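# Six arms hang a marquee roof on four posts

## Task

Using the scene frame (metres; facing measured in degrees counter-clockwise from +x), the arm feet sit on the tabletop at about: arm1 x=+0.29 y=+0.65 z=+0.72 facing -102; arm2 x=-0.22 y=+0.65 z=+0.72 facing -85; arm3 x=-0.31 y=-0.65 z=+0.72 facing +99; arm4 x=+0.24 y=-0.65 z=+0.72 facing +83; arm5 x=-0.70 y=-0.07 z=+0.72 facing +8; arm6 x=+0.70 y=+0.08 z=+0.72 facing +166. Put the marquee roof onto its four posts so that each post's spike has one corner ring pushed fully down onto it and the centre of the roof sags freely. Then open the grippers and back the arms away. It counts only if the roof stays like this with no robot supporting it. Every other object on the table must stay where it is: anything shifted, leaning or knocked over lowers the result.

## Robot and tools

Robots and cameras. Six identical i2rt Big YAM arms, arm1 to arm6, each with six revolute joints, a two-finger gripper and a wrist camera (armN_cam_wrist). With joints 1 and 6 at zero and the hand level and pointing ahead, that camera rides on top of the hand looking toward the fingertips. Reach is roughly 1.0 m from the joint 1 axis. Two fixed room cameras exist: cam_high and cam_low.

Frame. Everything shares the scene frame: origin on the floor, +z up, metres. The tabletop is near z=0.72. The hand point is halfway between the fingertips; the hand's z axis runs along the fingers and its y axis is the closing direction. Arm foot positions and facings are given in the task.

execute_actions. Argument "actions" is a list holding one action or nothing. The action is an object keyed by arm name; each arm takes "joints", an object of absolute targets (not offsets) by joint name. All listed motions start at once and may finish at different moments; joints run at different speeds, so the hand can sweep a wide curve. Names, units and ranges: joint1_rad -2.879 to 2.879 (rotates the whole arm about its foot, positive is counter-clockwise seen from above, 0 means the arm points along its foot's facing); joint2_rad 0 to 3.141 (shoulder; 0 has the upper arm lying back about level, larger raises it and brings it forward); joint3_rad 0 to 3.019 (elbow; 0 is fully folded, larger opens); joint4_rad -1.692 to 1.57 (hand pitch, positive tips fingers up); joint5_rad -1.57 to 1.57 (hand yaw, positive toward the arm's right); joint6_rad -2.094 to 2.094 (hand roll, positive clockwise viewed from behind the hand); gripper_m 0 to 0.093 (fingertip gap in metres; pads squeeze with roughly 50 to 62 N at most). Tolerances for counting a joint as arrived: ±0.045, ±0.14, ±0.09, ±0.055, ±0.03, ±0.035 rad and ±0.003 m. Any arm or joint left out keeps chasing its previous target. An action runs at most 15 s. A bad key or out-of-range number rejects the whole call and nothing moves. "cameras" optionally lists which images to return (omitted, null or ["all"] gives all; [] gives none). An empty actions list just reports state and images.

wait: "seconds" from 0 to 10; nothing new is commanded and the simulation keeps running. zoom_image: "camera" plus "region" [x0, y0, x1, y1] in pixels of that camera's latest full image, top-left is (0,0), at most 504 by 504. finished_scene: "scene" 1 or 2; ends that scene permanently after the last command is held, and reports success and the next task. If a reply makes no tool call, all remaining scenes end.

Reading results. A "pictures" line gives the order of the returned images. joint_status describes how each commanded joint ended: off_target (stopped short, may still push); contact_stop or time_out (old target dropped, joint holds where it stopped; a timed-out joint may keep a target no more than 0.375, 0.375, 0.113, 0.225, 0.075, 0.3 rad away for joints 1 to 6 and keep pushing, and will move by itself if freed); not_followed (a self- and inter-arm collision check blocked that arm's targets; the arm may retry them on later actions; the gripper part still runs). "joint command not followed" with a "cause:" line accompanies this. on_its_own lists what is happening without being commanded this call; "held at" there is the held target, not the current position. To relieve a pushing joint, command its reported position. Very small target changes may produce no motion. A joint holding weight slowly sags.

Heat. Holding loads, including while you are thinking, warms motors. MOTOR HOT appears from 85 °C; at 100 °C an OVER-TEMPERATURE FAULT drops that arm and its gripper until cooled, and unfinished keys report limit_stop_at_motor_heat (resend the target afterwards). Heat partly carries into the next scene.

Calibration. Each camera has K, distortion D and T_world_to_cam (scene frame to camera frame, OpenCV convention). Real cameras may differ somewhat; wrist poses are derived from reported joint angles and inherit their errors. Results list cameras whose numbers changed.

Things to avoid. Robots do not stop on contact and keep pressing; two robots pressing hard on each other ends the run, and a heavy collision can too. The collision check can react late and ignores fingers, gripper bodies and wrist cameras. Knocking a rigid object out of the work area fails the task. Avoid dropping, slamming or shoving items. Loose objects may occasionally be nudged by an outside disturbance. While you think, robots keep holding the last command, so long deliberation while carrying the roof heats motors.

Each tool is called after "Emit:" as name([rows], argument=value, ...), one row to a line, values as JSON.

## Session

Emit:
execute_actions(actions=[])

Scene clock: 0.00 s.
arm1.joint_positions: joint1_rad=+0.238 joint2_rad=+0.406 joint3_rad=+0.542 joint4_rad=-1.247 joint5_rad=+0.210 joint6_rad=-0.394 gripper_m=+0.094
arm1.joint_status: not commanded
arm1.hand: x=+0.2618 y=+0.4623 z=+0.9982 quat_wxyz=(-0.048, -0.539, -0.804, +0.244) (m; scene frame)
arm2.joint_positions: joint1_rad=-0.333 joint2_rad=+0.511 joint3_rad=+0.408 joint4_rad=-0.989 joint5_rad=-0.244 joint6_rad=+0.290 gripper_m=+0.094
arm2.joint_status: not commanded
arm2.hand: x=-0.2403 y=+0.4313 z=+0.8903 quat_wxyz=(-0.252, -0.832, -0.488, +0.080) (m; scene frame)
arm3.joint_positions: joint1_rad=+0.090 joint2_rad=+0.350 joint3_rad=+0.633 joint4_rad=-1.417 joint5_rad=+0.311 joint6_rad=+0.502 gripper_m=+0.095
arm3.joint_status: not commanded
arm3.hand: x=-0.3037 y=-0.4831 z=+1.0153 quat_wxyz=(-0.219, +0.581, -0.772, -0.138) (m; scene frame)
arm4.joint_positions: joint1_rad=-0.194 joint2_rad=+0.475 joint3_rad=+0.473 joint4_rad=-1.101 joint5_rad=-0.143 joint6_rad=-0.562 gripper_m=+0.095
arm4.joint_status: not commanded
arm4.hand: x=+0.2838 y=-0.4453 z=+0.8831 quat_wxyz=(-0.197, +0.771, -0.589, -0.140) (m; scene frame)
arm5.joint_positions: joint1_rad=+0.400 joint2_rad=+0.417 joint3_rad=+0.589 joint4_rad=-1.300 joint5_rad=+0.085 joint6_rad=+0.261 gripper_m=+0.095
arm5.joint_status: not commanded
arm5.hand: x=-0.5381 y=+0.0181 z=+0.9811 quat_wxyz=(-0.216, +0.149, -0.963, -0.058) (m; scene frame)
arm6.joint_positions: joint1_rad=-0.290 joint2_rad=+0.495 joint3_rad=+0.440 joint4_rad=-1.066 joint5_rad=-0.294 joint6_rad=-0.188 gripper_m=+0.095
arm6.joint_status: not commanded
arm6.hand: x=+0.5001 y=+0.1511 z=+0.9438 quat_wxyz=(+0.057, +0.953, -0.152, -0.257) (m; scene frame)
pictures: arm1_cam_wrist, arm2_cam_wrist, arm3_cam_wrist, arm4_cam_wrist, arm5_cam_wrist, arm6_cam_wrist, cam_high, cam_low
Images, in order (width x height): arm1_cam_wrist 896x504, arm2_cam_wrist 896x504, arm3_cam_wrist 896x504, arm4_cam_wrist 896x504, arm5_cam_wrist 896x504, arm6_cam_wrist 896x504, cam_high 896x504, cam_low 896x504.

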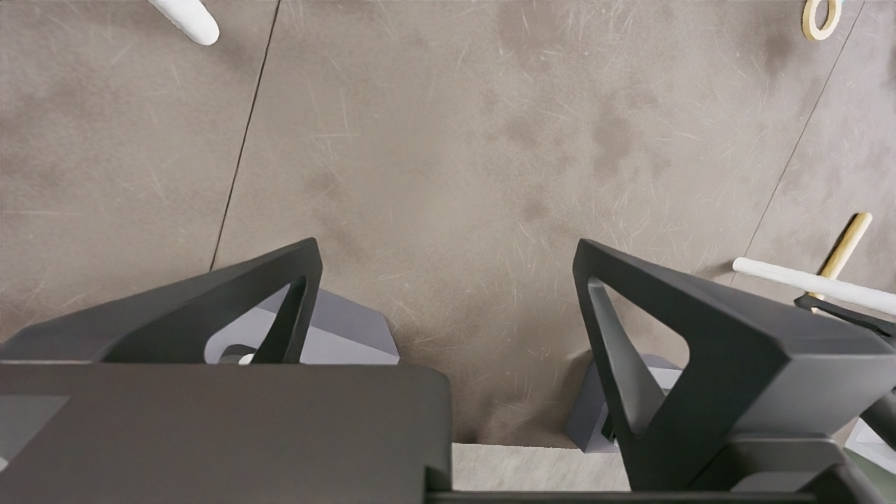

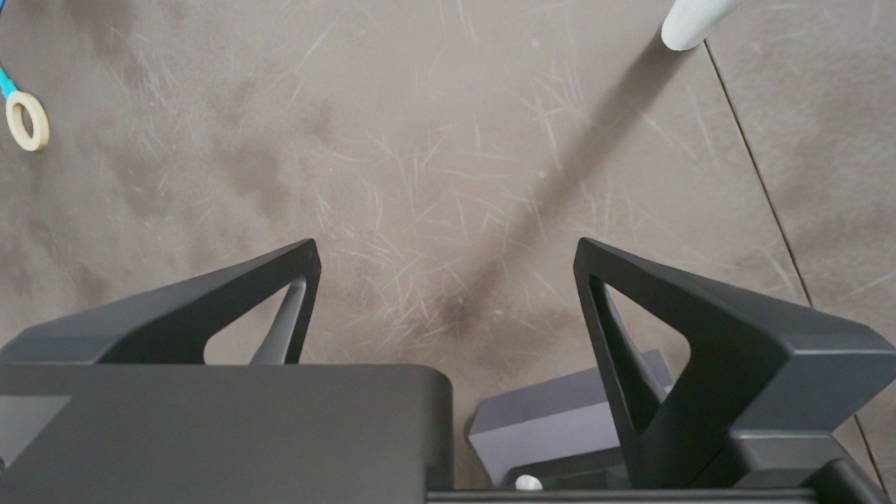

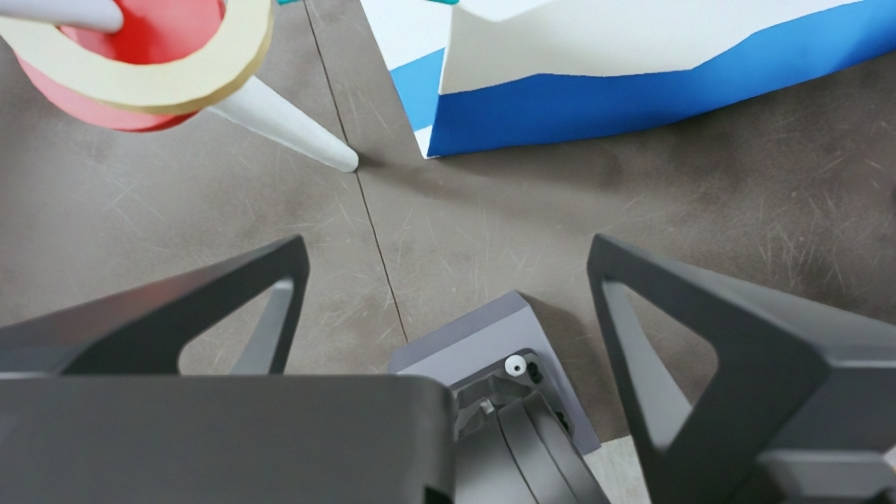

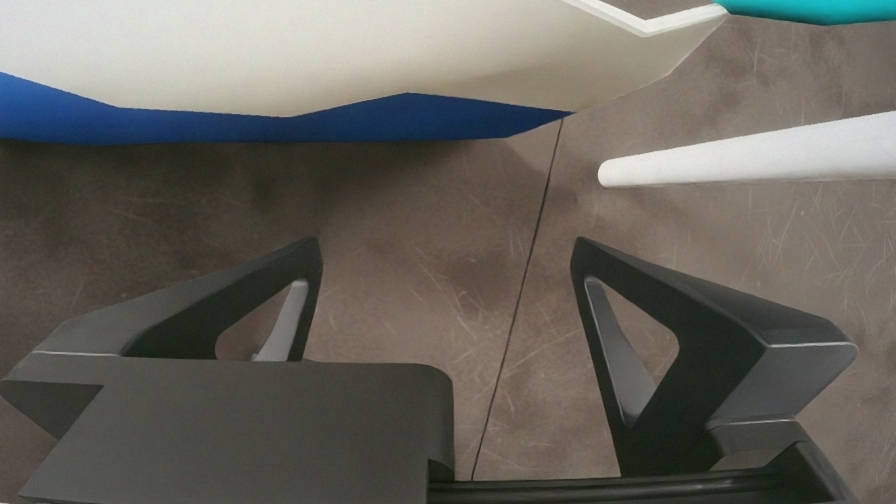

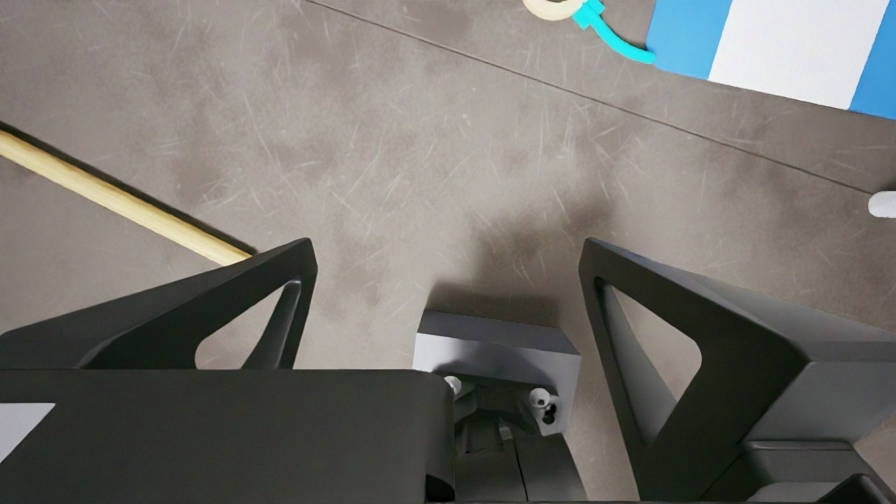

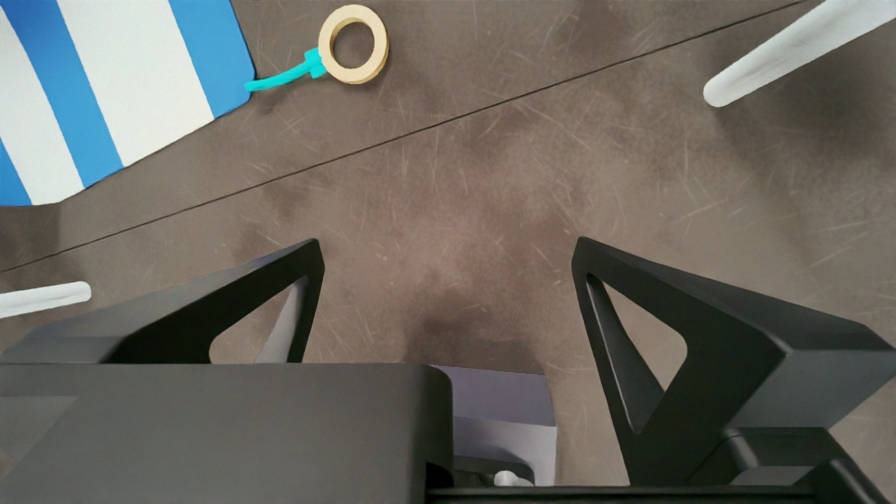

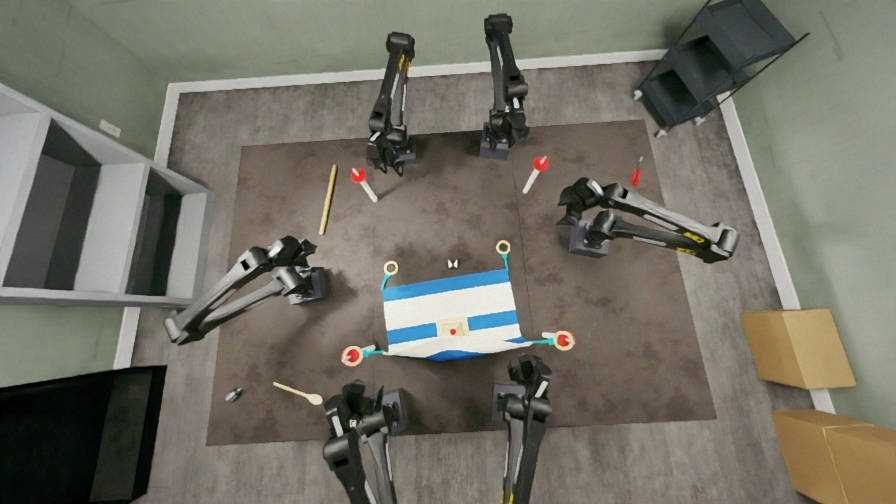

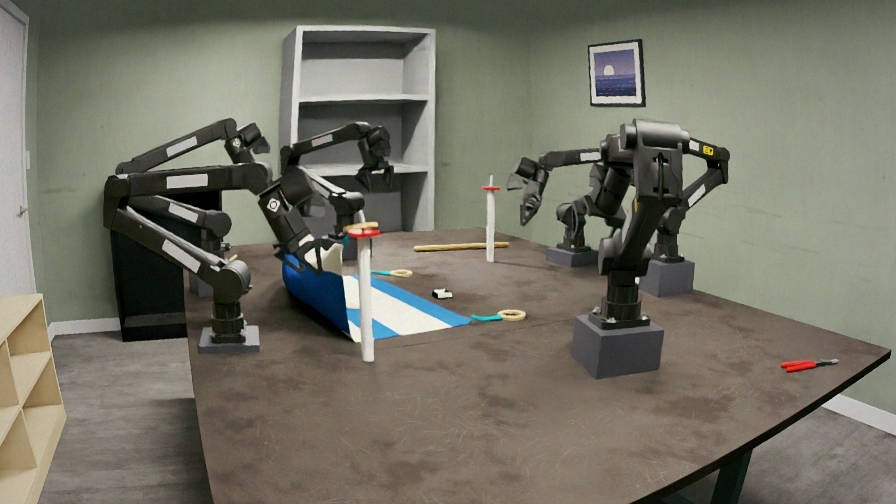

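Emit:
execute_actions([
  {"arm5":{"joints":{"joint1_rad":-0.16,"joint2_rad":1.3,"joint3_rad":1.0,"joint4_rad":-1.27,"joint5_rad":0,"joint6_rad":0}},"arm6":{"joints":{"joint1_rad":0.45,"joint2_rad":1.3,"joint3_rad":0.8,"joint4_rad":-1.07,"joint5_rad":0,"joint6_rad":0}},"arm1":{"joints":{"joint1_rad":-0.3,"joint2_rad":0.2,"joint3_rad":0.3,"joint4_rad":-1.6,"joint5_rad":0,"joint6_rad":0}},"arm2":{"joints":{"joint1_rad":0.2,"joint2_rad":0.2,"joint3_rad":0.5,"joint4_rad":-1.6,"joint5_rad":0,"joint6_rad":0}}},
], cameras=["arm5_cam_wrist","arm6_cam_wrist","cam_high","cam_low"])

Scene clock: 17.33 s.
arm1.joint_positions: joint1_rad=+0.113 joint2_rad=+0.283 joint3_rad=+0.417 joint4_rad=-1.368 joint5_rad=+0.067 joint6_rad=-0.308 gripper_m=+0.094
arm1.joint_status: joint1_rad time_out (moved -0.125 of -0.538); joint3_rad time_out (moved -0.125 of -0.242); joint4_rad time_out (moved -0.120 of -0.353); joint5_rad time_out (moved -0.143 of -0.210); joint6_rad time_out (moved +0.086 of +0.394); the others done
arm1.on_its_own: joint1_rad is held at +0.124, not at your -0.300, since a time_out; joint3_rad is held at +0.451, not at your +0.300, since a time_out; joint4_rad is held at -1.353, not at your -1.600, since a time_out; joint5_rad is held at +0.067, not at your +0.000, since a time_out; joint6_rad is held at -0.312, not at your +0.000, since a time_out
arm1.hand: x=+0.2669 y=+0.5148 z=+0.9415 quat_wxyz=(-0.067, -0.617, -0.768, +0.157) (m; scene frame)
arm2.joint_positions: joint1_rad=+0.197 joint2_rad=+0.199 joint3_rad=+0.444 joint4_rad=-1.577 joint5_rad=-0.003 joint6_rad=+0.004 gripper_m=+0.094
arm2.joint_status: all done
arm2.hand: x=-0.1975 y=+0.5603 z=+0.8938 quat_wxyz=(-0.097, -0.610, -0.783, +0.071) (m; scene frame)
arm3.joint_positions: joint1_rad=+0.090 joint2_rad=+0.350 joint3_rad=+0.633 joint4_rad=-1.417 joint5_rad=+0.311 joint6_rad=+0.502 gripper_m=+0.095
arm3.joint_status: not commanded
arm3.hand: x=-0.3037 y=-0.4831 z=+1.0153 quat_wxyz=(-0.219, +0.581, -0.772, -0.138) (m; scene frame)
arm4.joint_positions: joint1_rad=-0.194 joint2_rad=+0.475 joint3_rad=+0.473 joint4_rad=-1.101 joint5_rad=-0.143 joint6_rad=-0.562 gripper_m=+0.095
arm4.joint_status: not commanded
arm4.hand: x=+0.2838 y=-0.4453 z=+0.8831 quat_wxyz=(-0.197, +0.771, -0.589, -0.140) (m; scene frame)
arm5.joint_positions: joint1_rad=-0.156 joint2_rad=+1.300 joint3_rad=+0.977 joint4_rad=-1.270 joint5_rad=+0.001 joint6_rad=+0.008 gripper_m=+0.095
arm5.joint_status: all done
arm5.hand: x=-0.3574 y=-0.0604 z=+0.9371 quat_wxyz=(+0.012, +0.013, -1.000, -0.005) (m; scene frame)
arm6.joint_positions: joint1_rad=+0.451 joint2_rad=+1.298 joint3_rad=+0.777 joint4_rad=-1.069 joint5_rad=-0.002 joint6_rad=-0.014 gripper_m=+0.095
arm6.joint_status: all done
arm6.hand: x=+0.3930 y=+0.0279 z=+0.8882 quat_wxyz=(+0.006, +0.996, +0.092, +0.009) (m; scene frame)
pictures: arm5_cam_wrist, arm6_cam_wrist, cam_high, cam_low
joint command not followed: on one or more control steps a check withheld the commanded joint targets of the arm1 arm, and it was not sent them on those steps.
cause: the commanded joint targets would bring two parts of the arm too close to each other (its upper arm (the part past joint 2) and its fingers); next, command targets that bring no two parts of the arm closer together.
camera_calibration (this result's frames):
arm5_cam_wrist: T_world_to_cam=[[0.0225238, -0.999699, -0.00967442, -0.0465587], [-0.796118, -0.0237886, 0.604674, -0.84544], [-0.604722, -0.00591754, -0.796414, 0.656194], [0, 0, 0, 1]] pos_world=[-0.275206, -0.0627734, 1.03337]
arm6_cam_wrist: T_world_to_cam=[[-0.188775, 0.982001, -0.0062217, 0.0499723], [0.777855, 0.153392, 0.609436, -0.845857], [0.599421, 0.110207, -0.792811, 0.588441], [0, 0, 0, 1]] pos_world=[0.314663, 0.0158247, 0.982329]
Images, in order (width x height): arm5_cam_wrist 896x504, arm6_cam_wrist 896x504, cam_high 896x504, cam_low 896x504.

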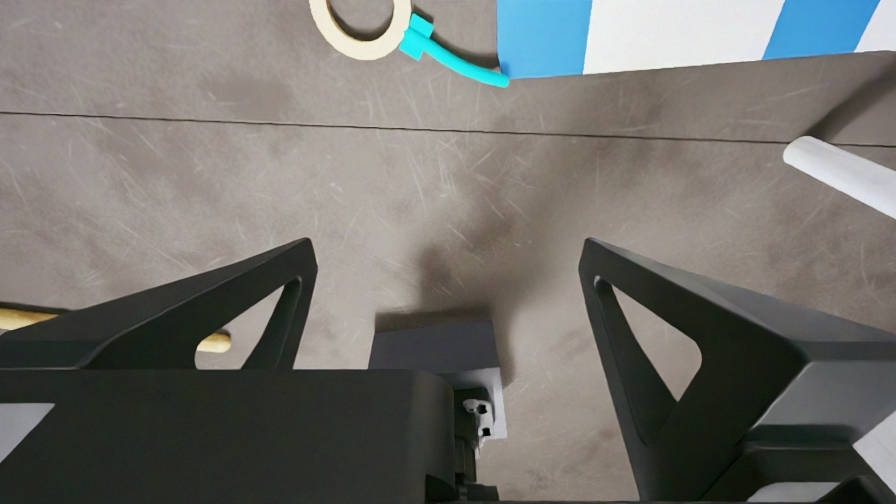

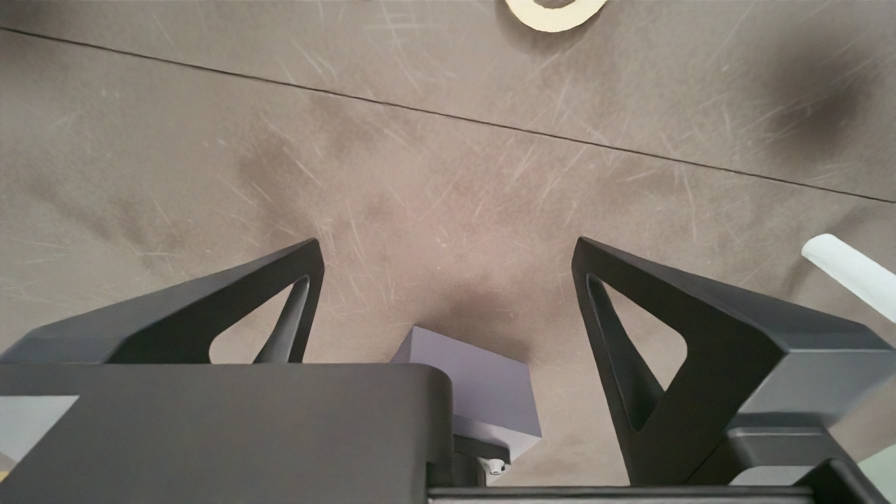

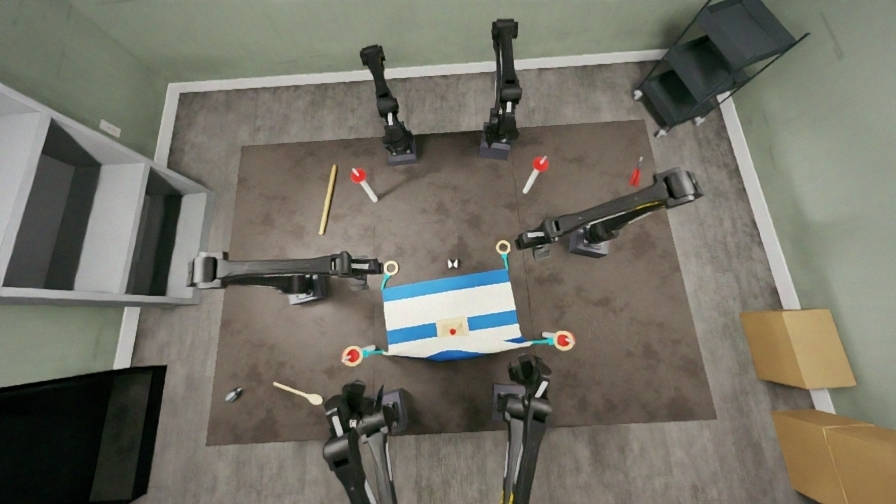

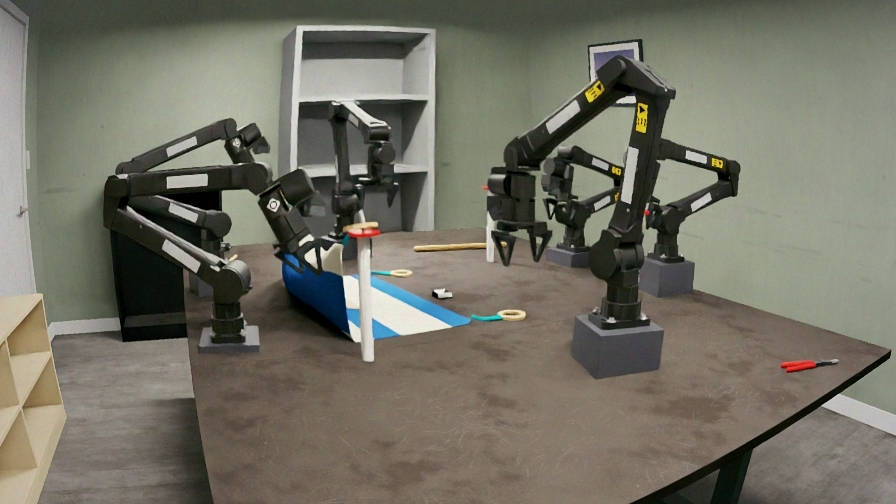

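Emit:
execute_actions([
  {"arm5":{"joints":{"joint1_rad":-0.10,"joint2_rad":1.685,"joint3_rad":0.87,"joint4_rad":-0.735,"joint6_rad":-1.12,"gripper_m":0.06}},"arm6":{"joints":{"joint1_rad":0.40,"joint2_rad":1.777,"joint3_rad":0.905,"joint4_rad":-0.68,"joint6_rad":1.62,"gripper_m":0.06}}},
], cameras=["arm5_cam_wrist","arm6_cam_wrist","cam_low"])

Scene clock: 39.70 s.
arm1.joint_positions: joint1_rad=+0.113 joint2_rad=+0.283 joint3_rad=+0.417 joint4_rad=-1.368 joint5_rad=+0.067 joint6_rad=-0.308 gripper_m=+0.094
arm1.joint_status: not commanded
arm1.on_its_own: joint1_rad is held at +0.124, not at your -0.300, since a time_out; joint3_rad is held at +0.451, not at your +0.300, since a time_out; joint4_rad is held at -1.353, not at your -1.600, since a time_out; joint5_rad is held at +0.067, not at your +0.000, since a time_out; joint6_rad is held at -0.312, not at your +0.000, since a time_out
arm1.hand: x=+0.2669 y=+0.5148 z=+0.9415 quat_wxyz=(-0.067, -0.617, -0.768, +0.157) (m; scene frame)
arm2.joint_positions: joint1_rad=+0.197 joint2_rad=+0.199 joint3_rad=+0.444 joint4_rad=-1.577 joint5_rad=-0.003 joint6_rad=+0.004 gripper_m=+0.094
arm2.joint_status: not commanded
arm2.hand: x=-0.1975 y=+0.5603 z=+0.8938 quat_wxyz=(-0.097, -0.610, -0.783, +0.071) (m; scene frame)
arm3.joint_positions: joint1_rad=+0.090 joint2_rad=+0.350 joint3_rad=+0.633 joint4_rad=-1.417 joint5_rad=+0.311 joint6_rad=+0.502 gripper_m=+0.095
arm3.joint_status: not commanded
arm3.hand: x=-0.3037 y=-0.4831 z=+1.0153 quat_wxyz=(-0.219, +0.581, -0.772, -0.138) (m; scene frame)
arm4.joint_positions: joint1_rad=-0.194 joint2_rad=+0.475 joint3_rad=+0.473 joint4_rad=-1.101 joint5_rad=-0.143 joint6_rad=-0.562 gripper_m=+0.095
arm4.joint_status: not commanded
arm4.hand: x=+0.2838 y=-0.4453 z=+0.8831 quat_wxyz=(-0.197, +0.771, -0.589, -0.140) (m; scene frame)
arm5.joint_positions: joint1_rad=-0.104 joint2_rad=+1.690 joint3_rad=+0.863 joint4_rad=-0.744 joint5_rad=+0.001 joint6_rad=-1.111 gripper_m=+0.060
arm5.joint_status: all done
arm5.hand: x=-0.3087 y=-0.0365 z=+0.7622 quat_wxyz=(-0.002, +0.564, -0.826, -0.005) (m; scene frame)
arm6.joint_positions: joint1_rad=+0.401 joint2_rad=+1.787 joint3_rad=+0.885 joint4_rad=-0.689 joint5_rad=-0.002 joint6_rad=+1.606 gripper_m=+0.060
arm6.joint_status: all done
arm6.hand: x=+0.3014 y=+0.0311 z=+0.7513 quat_wxyz=(-0.002, +0.737, -0.676, +0.011) (m; scene frame)
pictures: arm5_cam_wrist, arm6_cam_wrist, cam_low
camera_calibration (this result's frames):
arm5_cam_wrist: T_world_to_cam=[[0.92971, -0.368249, -0.00558769, 0.27451], [-0.297371, -0.759544, 0.578501, -0.553352], [-0.217276, -0.536176, -0.815663, 0.661408], [0, 0, 0, 1]] pos_world=[-0.276057, 0.0354246, 0.861134]
arm6_cam_wrist: T_world_to_cam=[[0.995558, 0.0902933, 0.0266731, -0.325294], [0.0557491, -0.793643, 0.605824, -0.441868], [0.0758708, -0.601646, -0.795152, 0.716205], [0, 0, 0, 1]] pos_world=[0.294144, 0.109588, 0.845862]
Images, in order (width x height): arm5_cam_wrist 896x504, arm6_cam_wrist 896x504, cam_low 896x504.

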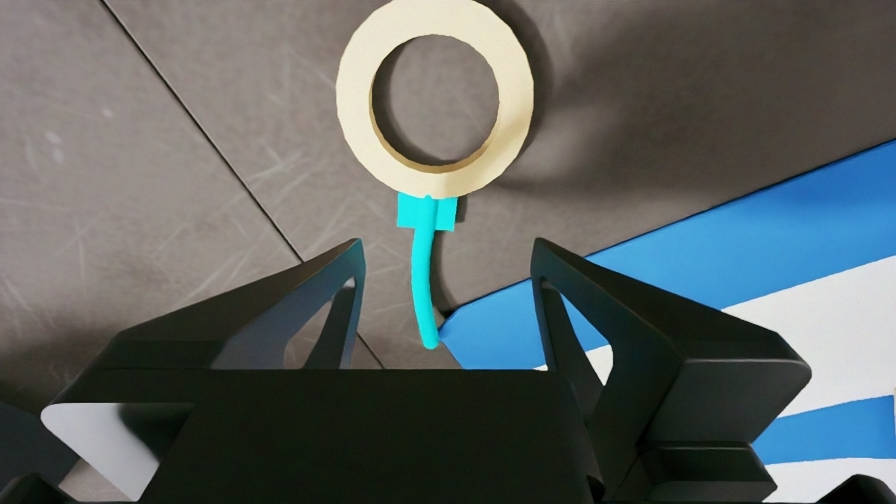

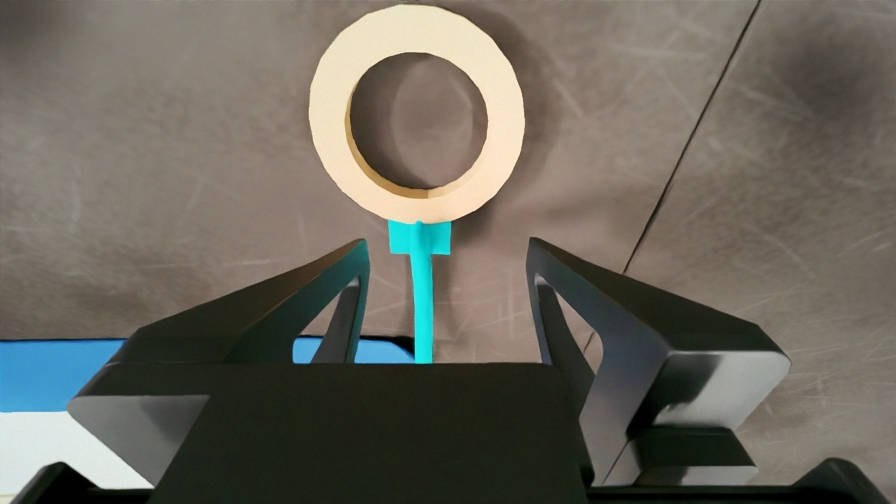

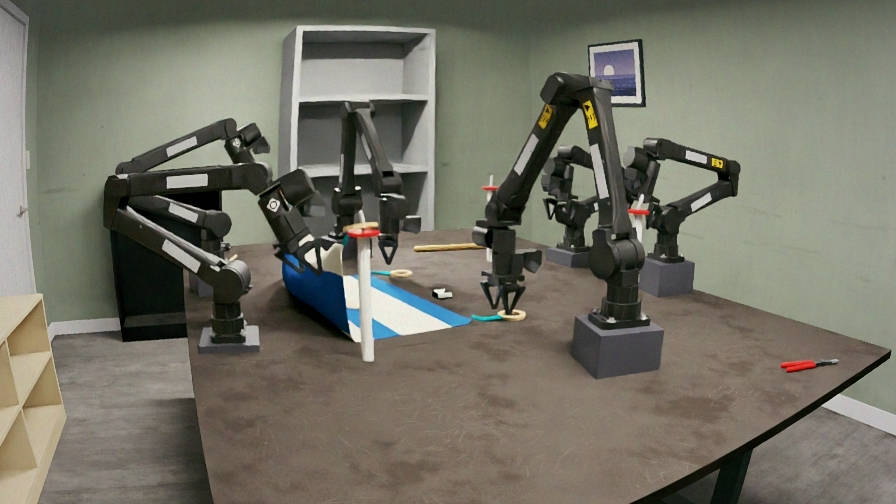

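Emit:
execute_actions([
  {"arm5":{"joints":{"joint1_rad":0.006,"joint2_rad":1.75,"joint3_rad":0.89,"joint4_rad":-0.69,"joint6_rad":-1.0,"gripper_m":0.093}},"arm6":{"joints":{"joint1_rad":0.286,"joint2_rad":1.8,"joint3_rad":0.922,"joint4_rad":-0.66,"joint6_rad":1.5,"gripper_m":0.093}}},
], cameras=["arm5_cam_wrist","arm6_cam_wrist"])

Scene clock: 51.23 s.
arm1.joint_positions: joint1_rad=+0.113 joint2_rad=+0.283 joint3_rad=+0.417 joint4_rad=-1.368 joint5_rad=+0.067 joint6_rad=-0.308 gripper_m=+0.094
arm1.joint_status: not commanded
arm1.on_its_own: joint1_rad is held at +0.124, not at your -0.300, since a time_out; joint3_rad is held at +0.451, not at your +0.300, since a time_out; joint4_rad is held at -1.353, not at your -1.600, since a time_out; joint5_rad is held at +0.067, not at your +0.000, since a time_out; joint6_rad is held at -0.312, not at your +0.000, since a time_out
arm1.hand: x=+0.2669 y=+0.5148 z=+0.9415 quat_wxyz=(-0.067, -0.617, -0.768, +0.157) (m; scene frame)
arm2.joint_positions: joint1_rad=+0.197 joint2_rad=+0.199 joint3_rad=+0.444 joint4_rad=-1.577 joint5_rad=-0.003 joint6_rad=+0.004 gripper_m=+0.094
arm2.joint_status: not commanded
arm2.hand: x=-0.1975 y=+0.5603 z=+0.8938 quat_wxyz=(-0.097, -0.610, -0.783, +0.071) (m; scene frame)
arm3.joint_positions: joint1_rad=+0.090 joint2_rad=+0.350 joint3_rad=+0.633 joint4_rad=-1.417 joint5_rad=+0.311 joint6_rad=+0.502 gripper_m=+0.095
arm3.joint_status: not commanded
arm3.hand: x=-0.3037 y=-0.4831 z=+1.0153 quat_wxyz=(-0.219, +0.581, -0.772, -0.138) (m; scene frame)
arm4.joint_positions: joint1_rad=-0.194 joint2_rad=+0.475 joint3_rad=+0.473 joint4_rad=-1.101 joint5_rad=-0.143 joint6_rad=-0.562 gripper_m=+0.095
arm4.joint_status: not commanded
arm4.hand: x=+0.2838 y=-0.4453 z=+0.8831 quat_wxyz=(-0.197, +0.771, -0.589, -0.140) (m; scene frame)
arm5.joint_positions: joint1_rad=+0.012 joint2_rad=+1.741 joint3_rad=+0.863 joint4_rad=-0.699 joint5_rad=+0.001 joint6_rad=-1.009 gripper_m=+0.093
arm5.joint_status: all done
arm5.hand: x=-0.3128 y=+0.0092 z=+0.7435 quat_wxyz=(+0.001, +0.569, -0.822, -0.006) (m; scene frame)
arm6.joint_positions: joint1_rad=+0.280 joint2_rad=+1.787 joint3_rad=+0.885 joint4_rad=-0.669 joint5_rad=-0.001 joint6_rad=+1.514 gripper_m=+0.093
arm6.joint_status: all done
arm6.hand: x=+0.2937 y=+0.0794 z=+0.7507 quat_wxyz=(+0.005, +0.727, -0.686, +0.004) (m; scene frame)
pictures: arm5_cam_wrist, arm6_cam_wrist
camera_calibration (this result's frames):
arm5_cam_wrist: T_world_to_cam=[[0.934657, -0.355396, -0.0105084, 0.300125], [-0.28354, -0.762864, 0.581071, -0.506536], [-0.214527, -0.540122, -0.813785, 0.6693], [0, 0, 0, 1]] pos_world=[-0.280554, 0.081749, 0.842154]
arm6_cam_wrist: T_world_to_cam=[[0.998007, 0.0627049, 0.007091, -0.30572], [0.0456125, -0.794452, 0.605612, -0.39951], [0.0436083, -0.604082, -0.795728, 0.75546], [0, 0, 0, 1]] pos_world=[0.290389, 0.158138, 0.845257]
Images, in order (width x height): arm5_cam_wrist 896x504, arm6_cam_wrist 896x504.

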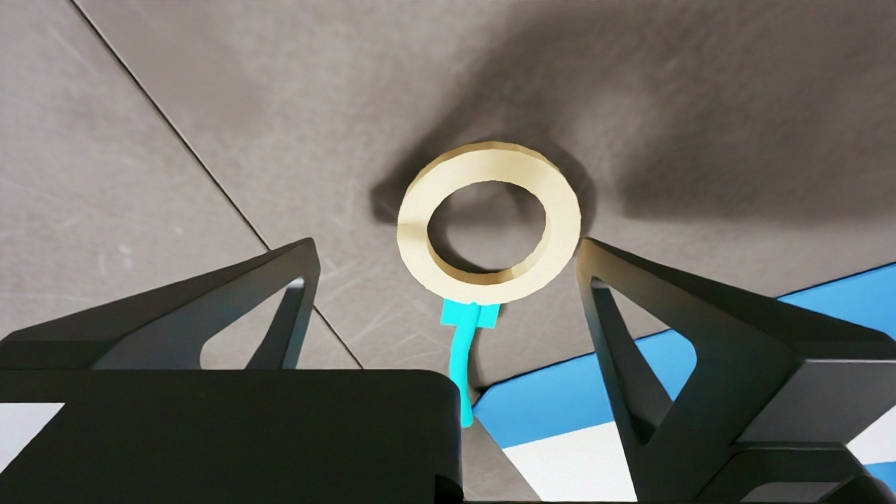

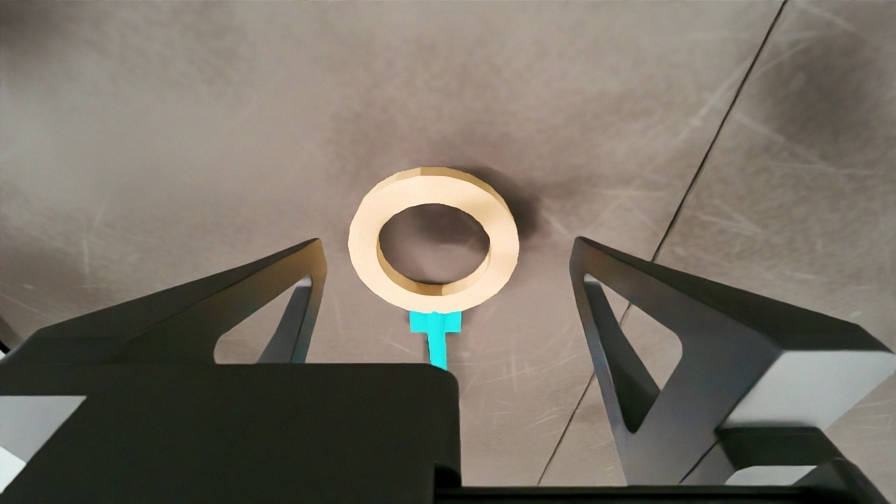

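Emit:
execute_actions([
  {"arm5":{"joints":{"joint4_rad":-0.58}},"arm6":{"joints":{"joint2_rad":1.86,"joint4_rad":-0.575}}},
], cameras=[])

Emit:
execute_actions([
  {"arm5":{"joints":{"joint2_rad":1.81}}},
], cameras=["arm5_cam_wrist","arm6_cam_wrist"])

Scene clock: 55.90 s.
arm1.joint_positions: joint1_rad=+0.113 joint2_rad=+0.283 joint3_rad=+0.417 joint4_rad=-1.368 joint5_rad=+0.067 joint6_rad=-0.308 gripper_m=+0.094
arm1.joint_status: not commanded
arm1.on_its_own: joint1_rad is held at +0.124, not at your -0.300, since a time_out; joint3_rad is held at +0.451, not at your +0.300, since a time_out; joint4_rad is held at -1.353, not at your -1.600, since a time_out; joint5_rad is held at +0.067, not at your +0.000, since a time_out; joint6_rad is held at -0.312, not at your +0.000, since a time_out
arm1.hand: x=+0.2669 y=+0.5148 z=+0.9415 quat_wxyz=(-0.067, -0.617, -0.768, +0.157) (m; scene frame)
arm2.joint_positions: joint1_rad=+0.197 joint2_rad=+0.199 joint3_rad=+0.444 joint4_rad=-1.577 joint5_rad=-0.003 joint6_rad=+0.004 gripper_m=+0.094
arm2.joint_status: not commanded
arm2.hand: x=-0.1975 y=+0.5603 z=+0.8938 quat_wxyz=(-0.097, -0.610, -0.783, +0.071) (m; scene frame)
arm3.joint_positions: joint1_rad=+0.090 joint2_rad=+0.350 joint3_rad=+0.633 joint4_rad=-1.417 joint5_rad=+0.311 joint6_rad=+0.502 gripper_m=+0.095
arm3.joint_status: not commanded
arm3.hand: x=-0.3037 y=-0.4831 z=+1.0153 quat_wxyz=(-0.219, +0.581, -0.772, -0.138) (m; scene frame)
arm4.joint_positions: joint1_rad=-0.194 joint2_rad=+0.475 joint3_rad=+0.473 joint4_rad=-1.101 joint5_rad=-0.143 joint6_rad=-0.562 gripper_m=+0.095
arm4.joint_status: not commanded
arm4.hand: x=+0.2838 y=-0.4453 z=+0.8831 quat_wxyz=(-0.197, +0.771, -0.589, -0.140) (m; scene frame)
arm5.joint_positions: joint1_rad=+0.012 joint2_rad=+1.741 joint3_rad=+0.863 joint4_rad=-0.590 joint5_rad=+0.001 joint6_rad=-1.008 gripper_m=+0.093
arm5.joint_status: all done
arm5.hand: x=-0.2867 y=+0.0146 z=+0.7448 quat_wxyz=(-0.049, +0.568, -0.821, +0.015) (m; scene frame)
arm6.joint_positions: joint1_rad=+0.280 joint2_rad=+1.837 joint3_rad=+0.894 joint4_rad=-0.593 joint5_rad=+0.000 joint6_rad=+1.513 gripper_m=+0.093
arm6.joint_status: all done
arm6.hand: x=+0.2801 y=+0.0792 z=+0.7332 quat_wxyz=(+0.017, +0.727, -0.686, -0.009) (m; scene frame)
pictures: none
No camera images: the call's "cameras" was empty. Leave "cameras" out to get every camera's image.

Scene clock: 56.60 s.
arm1.joint_positions: joint1_rad=+0.113 joint2_rad=+0.283 joint3_rad=+0.417 joint4_rad=-1.368 joint5_rad=+0.067 joint6_rad=-0.308 gripper_m=+0.094
arm1.joint_status: not commanded
arm1.on_its_own: joint1_rad is held at +0.124, not at your -0.300, since a time_out; joint3_rad is held at +0.451, not at your +0.300, since a time_out; joint4_rad is held at -1.353, not at your -1.600, since a time_out; joint5_rad is held at +0.067, not at your +0.000, since a time_out; joint6_rad is held at -0.312, not at your +0.000, since a time_out
arm1.hand: x=+0.2669 y=+0.5148 z=+0.9415 quat_wxyz=(-0.067, -0.617, -0.768, +0.157) (m; scene frame)
arm2.joint_positions: joint1_rad=+0.197 joint2_rad=+0.199 joint3_rad=+0.444 joint4_rad=-1.577 joint5_rad=-0.003 joint6_rad=+0.004 gripper_m=+0.094
arm2.joint_status: not commanded
arm2.hand: x=-0.1975 y=+0.5603 z=+0.8938 quat_wxyz=(-0.097, -0.610, -0.783, +0.071) (m; scene frame)
arm3.joint_positions: joint1_rad=+0.090 joint2_rad=+0.350 joint3_rad=+0.633 joint4_rad=-1.417 joint5_rad=+0.311 joint6_rad=+0.502 gripper_m=+0.095
arm3.joint_status: not commanded
arm3.hand: x=-0.3037 y=-0.4831 z=+1.0153 quat_wxyz=(-0.219, +0.581, -0.772, -0.138) (m; scene frame)
arm4.joint_positions: joint1_rad=-0.194 joint2_rad=+0.475 joint3_rad=+0.473 joint4_rad=-1.101 joint5_rad=-0.143 joint6_rad=-0.562 gripper_m=+0.095
arm4.joint_status: not commanded
arm4.hand: x=+0.2838 y=-0.4453 z=+0.8831 quat_wxyz=(-0.197, +0.771, -0.589, -0.140) (m; scene frame)
arm5.joint_positions: joint1_rad=+0.012 joint2_rad=+1.793 joint3_rad=+0.867 joint4_rad=-0.588 joint5_rad=+0.001 joint6_rad=-1.007 gripper_m=+0.093
arm5.joint_status: all done
arm5.hand: x=-0.2936 y=+0.0134 z=+0.7251 quat_wxyz=(-0.028, +0.568, -0.822, +0.006) (m; scene frame)
arm6.joint_positions: joint1_rad=+0.280 joint2_rad=+1.837 joint3_rad=+0.894 joint4_rad=-0.593 joint5_rad=+0.000 joint6_rad=+1.513 gripper_m=+0.093
arm6.joint_status: not commanded
arm6.hand: x=+0.2801 y=+0.0792 z=+0.7332 quat_wxyz=(+0.017, +0.727, -0.686, -0.009) (m; scene frame)
pictures: arm5_cam_wrist, arm6_cam_wrist
camera_calibration (this result's frames):
arm5_cam_wrist: T_world_to_cam=[[0.932889, -0.357666, 0.0423424, 0.244658], [-0.320134, -0.769591, 0.552489, -0.477096], [-0.16502, -0.528966, -0.832444, 0.688613], [0, 0, 0, 1]] pos_world=[-0.267338, 0.0845902, 0.826463]
arm6_cam_wrist: T_world_to_cam=[[0.997631, 0.0630457, -0.0275347, -0.26655], [0.0668716, -0.794659, 0.603362, -0.392719], [0.0161588, -0.603774, -0.796992, 0.750648], [0, 0, 0, 1]] pos_world=[0.280051, 0.157949, 0.827872]
Images, in order (width x height): arm5_cam_wrist 896x504, arm6_cam_wrist 896x504.

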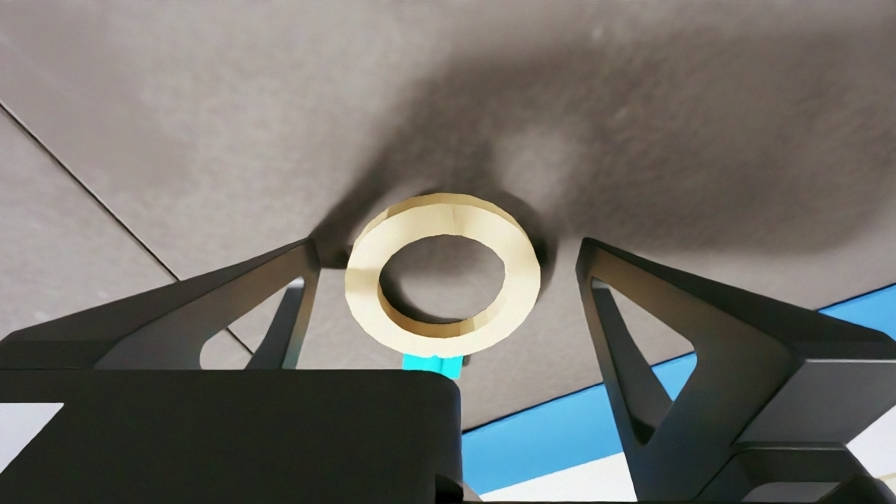

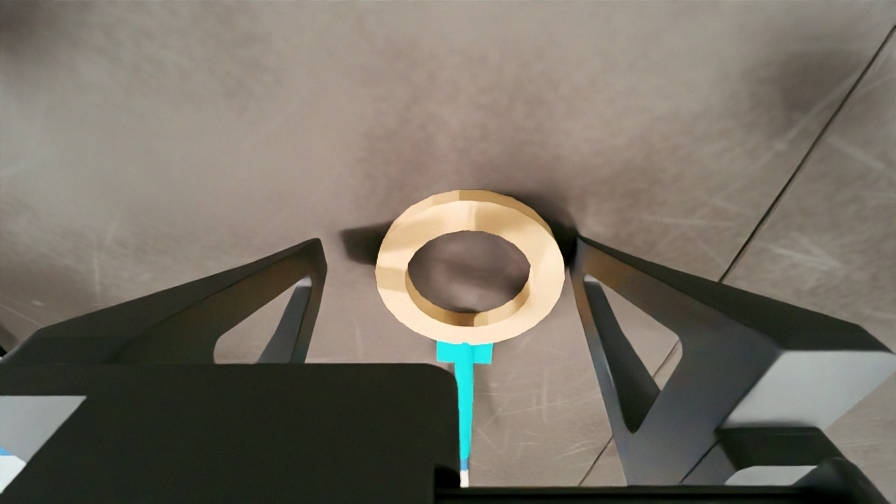

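Emit:
execute_actions([
  {"arm6":{"joints":{"joint2_rad":1.88,"joint4_rad":-0.62}}},
], cameras=[])

Emit:
execute_actions([
  {"arm6":{"joints":{"gripper_m":0.05}},"arm5":{"joints":{"gripper_m":0.05}}},
], cameras=[])

Emit:
execute_actions([
  {"arm6":{"joints":{"joint2_rad":1.34,"joint3_rad":1.3,"joint4_rad":-1.51}},"arm5":{"joints":{"joint2_rad":1.71,"joint3_rad":1.77,"joint4_rad":-1.61}}},
], cameras=["arm5_cam_wrist","arm6_cam_wrist","cam_low"])

Scene clock: 68.00 s.
arm1.joint_positions: joint1_rad=+0.113 joint2_rad=+0.283 joint3_rad=+0.417 joint4_rad=-1.368 joint5_rad=+0.067 joint6_rad=-0.308 gripper_m=+0.094
arm1.joint_status: not commanded
arm1.on_its_own: joint1_rad is held at +0.124, not at your -0.300, since a time_out; joint3_rad is held at +0.451, not at your +0.300, since a time_out; joint4_rad is held at -1.353, not at your -1.600, since a time_out; joint5_rad is held at +0.067, not at your +0.000, since a time_out; joint6_rad is held at -0.312, not at your +0.000, since a time_out
arm1.hand: x=+0.2669 y=+0.5148 z=+0.9415 quat_wxyz=(-0.067, -0.617, -0.768, +0.157) (m; scene frame)
arm2.joint_positions: joint1_rad=+0.197 joint2_rad=+0.199 joint3_rad=+0.444 joint4_rad=-1.577 joint5_rad=-0.003 joint6_rad=+0.004 gripper_m=+0.094
arm2.joint_status: not commanded
arm2.hand: x=-0.1975 y=+0.5603 z=+0.8938 quat_wxyz=(-0.097, -0.610, -0.783, +0.071) (m; scene frame)
arm3.joint_positions: joint1_rad=+0.090 joint2_rad=+0.350 joint3_rad=+0.633 joint4_rad=-1.417 joint5_rad=+0.311 joint6_rad=+0.502 gripper_m=+0.095
arm3.joint_status: not commanded
arm3.hand: x=-0.3037 y=-0.4831 z=+1.0153 quat_wxyz=(-0.219, +0.581, -0.772, -0.138) (m; scene frame)
arm4.joint_positions: joint1_rad=-0.194 joint2_rad=+0.475 joint3_rad=+0.473 joint4_rad=-1.101 joint5_rad=-0.143 joint6_rad=-0.562 gripper_m=+0.095
arm4.joint_status: not commanded
arm4.hand: x=+0.2838 y=-0.4453 z=+0.8831 quat_wxyz=(-0.197, +0.771, -0.589, -0.140) (m; scene frame)
arm5.joint_positions: joint1_rad=+0.012 joint2_rad=+1.793 joint3_rad=+0.867 joint4_rad=-0.588 joint5_rad=+0.001 joint6_rad=-1.007 gripper_m=+0.093
arm5.joint_status: not commanded
arm5.hand: x=-0.2936 y=+0.0134 z=+0.7251 quat_wxyz=(-0.028, +0.568, -0.822, +0.006) (m; scene frame)
arm6.joint_positions: joint1_rad=+0.280 joint2_rad=+1.844 joint3_rad=+0.903 joint4_rad=-0.609 joint5_rad=+0.000 joint6_rad=+1.513 gripper_m=+0.093
arm6.joint_status: all done
arm6.hand: x=+0.2805 y=+0.0792 z=+0.7326 quat_wxyz=(+0.012, +0.727, -0.686, -0.004) (m; scene frame)
pictures: none
No camera images: the call's "cameras" was empty. Leave "cameras" out to get every camera's image.

Scene clock: 68.77 s.
arm1.joint_positions: joint1_rad=+0.113 joint2_rad=+0.283 joint3_rad=+0.417 joint4_rad=-1.368 joint5_rad=+0.067 joint6_rad=-0.308 gripper_m=+0.094
arm1.joint_status: not commanded
arm1.on_its_own: joint1_rad is held at +0.124, not at your -0.300, since a time_out; joint3_rad is held at +0.451, not at your +0.300, since a time_out; joint4_rad is held at -1.353, not at your -1.600, since a time_out; joint5_rad is held at +0.067, not at your +0.000, since a time_out; joint6_rad is held at -0.312, not at your +0.000, since a time_out
arm1.hand: x=+0.2669 y=+0.5148 z=+0.9415 quat_wxyz=(-0.067, -0.617, -0.768, +0.157) (m; scene frame)
arm2.joint_positions: joint1_rad=+0.197 joint2_rad=+0.199 joint3_rad=+0.444 joint4_rad=-1.577 joint5_rad=-0.003 joint6_rad=+0.004 gripper_m=+0.094
arm2.joint_status: not commanded
arm2.hand: x=-0.1975 y=+0.5603 z=+0.8938 quat_wxyz=(-0.097, -0.610, -0.783, +0.071) (m; scene frame)
arm3.joint_positions: joint1_rad=+0.090 joint2_rad=+0.350 joint3_rad=+0.633 joint4_rad=-1.417 joint5_rad=+0.311 joint6_rad=+0.502 gripper_m=+0.095
arm3.joint_status: not commanded
arm3.hand: x=-0.3037 y=-0.4831 z=+1.0153 quat_wxyz=(-0.219, +0.581, -0.772, -0.138) (m; scene frame)
arm4.joint_positions: joint1_rad=-0.194 joint2_rad=+0.475 joint3_rad=+0.473 joint4_rad=-1.101 joint5_rad=-0.143 joint6_rad=-0.562 gripper_m=+0.095
arm4.joint_status: not commanded
arm4.hand: x=+0.2838 y=-0.4453 z=+0.8831 quat_wxyz=(-0.197, +0.771, -0.589, -0.140) (m; scene frame)
arm5.joint_positions: joint1_rad=+0.012 joint2_rad=+1.793 joint3_rad=+0.870 joint4_rad=-0.587 joint5_rad=+0.000 joint6_rad=-1.007 gripper_m=+0.050
arm5.joint_status: all done
arm5.hand: x=-0.2916 y=+0.0141 z=+0.7259 quat_wxyz=(-0.030, +0.568, -0.822, +0.007) (m; scene frame)
arm6.joint_positions: joint1_rad=+0.280 joint2_rad=+1.847 joint3_rad=+0.903 joint4_rad=-0.621 joint5_rad=+0.000 joint6_rad=+1.513 gripper_m=+0.066
arm6.joint_status: gripper_m off_target (ended at +0.066, target +0.050)
arm6.hand: x=+0.2841 y=+0.0792 z=+0.7315 quat_wxyz=(+0.007, +0.728, -0.686, +0.002) (m; scene frame)
pictures: none
No camera images: the call's "cameras" was empty. Leave "cameras" out to get every camera's image.

Scene clock: 70.33 s.
arm1.joint_positions: joint1_rad=+0.113 joint2_rad=+0.283 joint3_rad=+0.417 joint4_rad=-1.368 joint5_rad=+0.067 joint6_rad=-0.308 gripper_m=+0.094
arm1.joint_status: not commanded
arm1.on_its_own: joint1_rad is held at +0.124, not at your -0.300, since a time_out; joint3_rad is held at +0.451, not at your +0.300, since a time_out; joint4_rad is held at -1.353, not at your -1.600, since a time_out; joint5_rad is held at +0.067, not at your +0.000, since a time_out; joint6_rad is held at -0.312, not at your +0.000, since a time_out
arm1.hand: x=+0.2669 y=+0.5148 z=+0.9415 quat_wxyz=(-0.067, -0.617, -0.768, +0.157) (m; scene frame)
arm2.joint_positions: joint1_rad=+0.197 joint2_rad=+0.199 joint3_rad=+0.444 joint4_rad=-1.577 joint5_rad=-0.003 joint6_rad=+0.004 gripper_m=+0.094
arm2.joint_status: not commanded
arm2.hand: x=-0.1975 y=+0.5603 z=+0.8938 quat_wxyz=(-0.097, -0.610, -0.783, +0.071) (m; scene frame)
arm3.joint_positions: joint1_rad=+0.090 joint2_rad=+0.350 joint3_rad=+0.633 joint4_rad=-1.417 joint5_rad=+0.311 joint6_rad=+0.502 gripper_m=+0.095
arm3.joint_status: not commanded
arm3.hand: x=-0.3037 y=-0.4831 z=+1.0153 quat_wxyz=(-0.219, +0.581, -0.772, -0.138) (m; scene frame)
arm4.joint_positions: joint1_rad=-0.194 joint2_rad=+0.475 joint3_rad=+0.473 joint4_rad=-1.101 joint5_rad=-0.143 joint6_rad=-0.562 gripper_m=+0.095
arm4.joint_status: not commanded
arm4.hand: x=+0.2838 y=-0.4453 z=+0.8831 quat_wxyz=(-0.197, +0.771, -0.589, -0.140) (m; scene frame)
arm5.joint_positions: joint1_rad=+0.012 joint2_rad=+1.712 joint3_rad=+1.728 joint4_rad=-1.602 joint5_rad=+0.000 joint6_rad=-1.007 gripper_m=+0.050
arm5.joint_status: all done
arm5.hand: x=-0.1898 y=+0.0314 z=+1.0473 quat_wxyz=(+0.005, +0.568, -0.823, -0.008) (m; scene frame)
arm6.joint_positions: joint1_rad=+0.281 joint2_rad=+1.341 joint3_rad=+1.292 joint4_rad=-1.500 joint5_rad=+0.000 joint6_rad=+1.512 gripper_m=+0.066
arm6.joint_status: all done
arm6.hand: x=+0.3116 y=+0.0831 z=+1.0607 quat_wxyz=(+0.012, +0.728, -0.686, -0.004) (m; scene frame)
pictures: arm5_cam_wrist, arm6_cam_wrist, cam_low
camera_calibration (this result's frames):
arm5_cam_wrist: T_world_to_cam=[[0.933877, -0.357107, -0.0186449, 0.204607], [-0.279599, -0.761701, 0.584497, -0.634183], [-0.22293, -0.540635, -0.811182, 0.950595], [0, 0, 0, 1]] pos_world=[-0.156479, 0.103934, 1.1456]
arm6_cam_wrist: T_world_to_cam=[[0.997796, 0.0647244, -0.0146107, -0.303127], [0.0603887, -0.794578, 0.604152, -0.588185], [0.027494, -0.603703, -0.796735, 1.0096], [0, 0, 0, 1]] pos_world=[0.310221, 0.161761, 1.15531]
Images, in order (width x height): arm5_cam_wrist 896x504, arm6_cam_wrist 896x504, cam_low 896x504.

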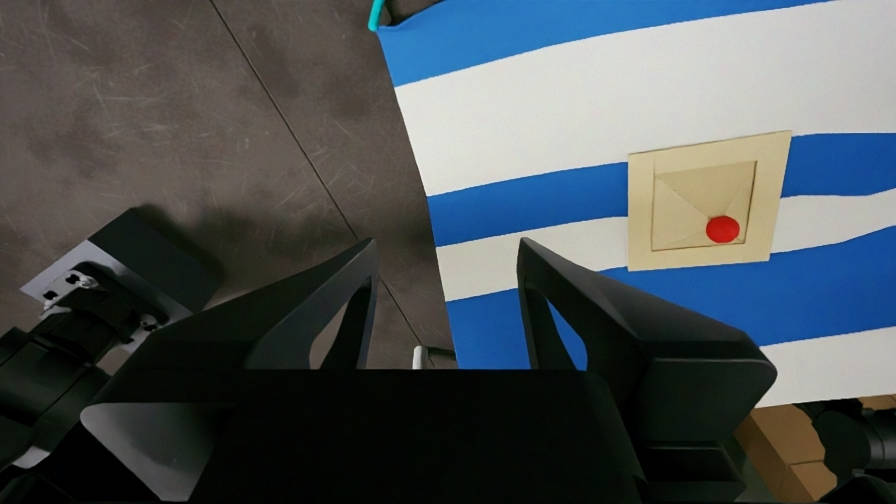

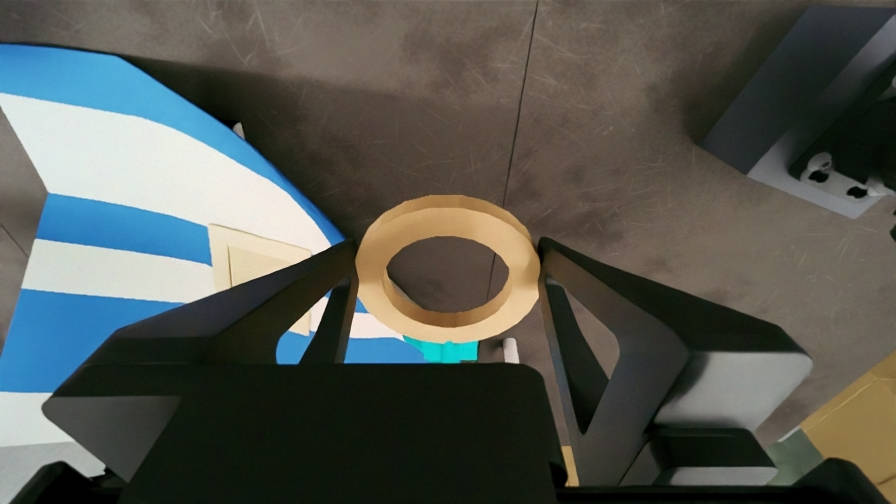

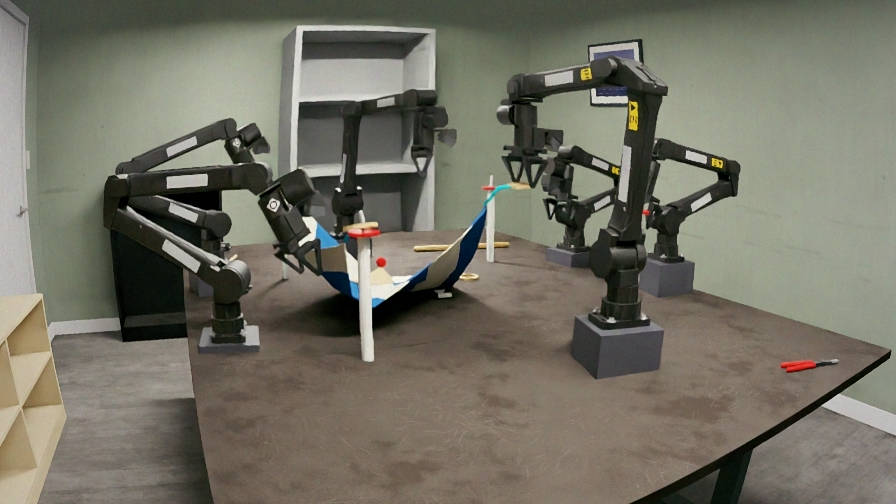

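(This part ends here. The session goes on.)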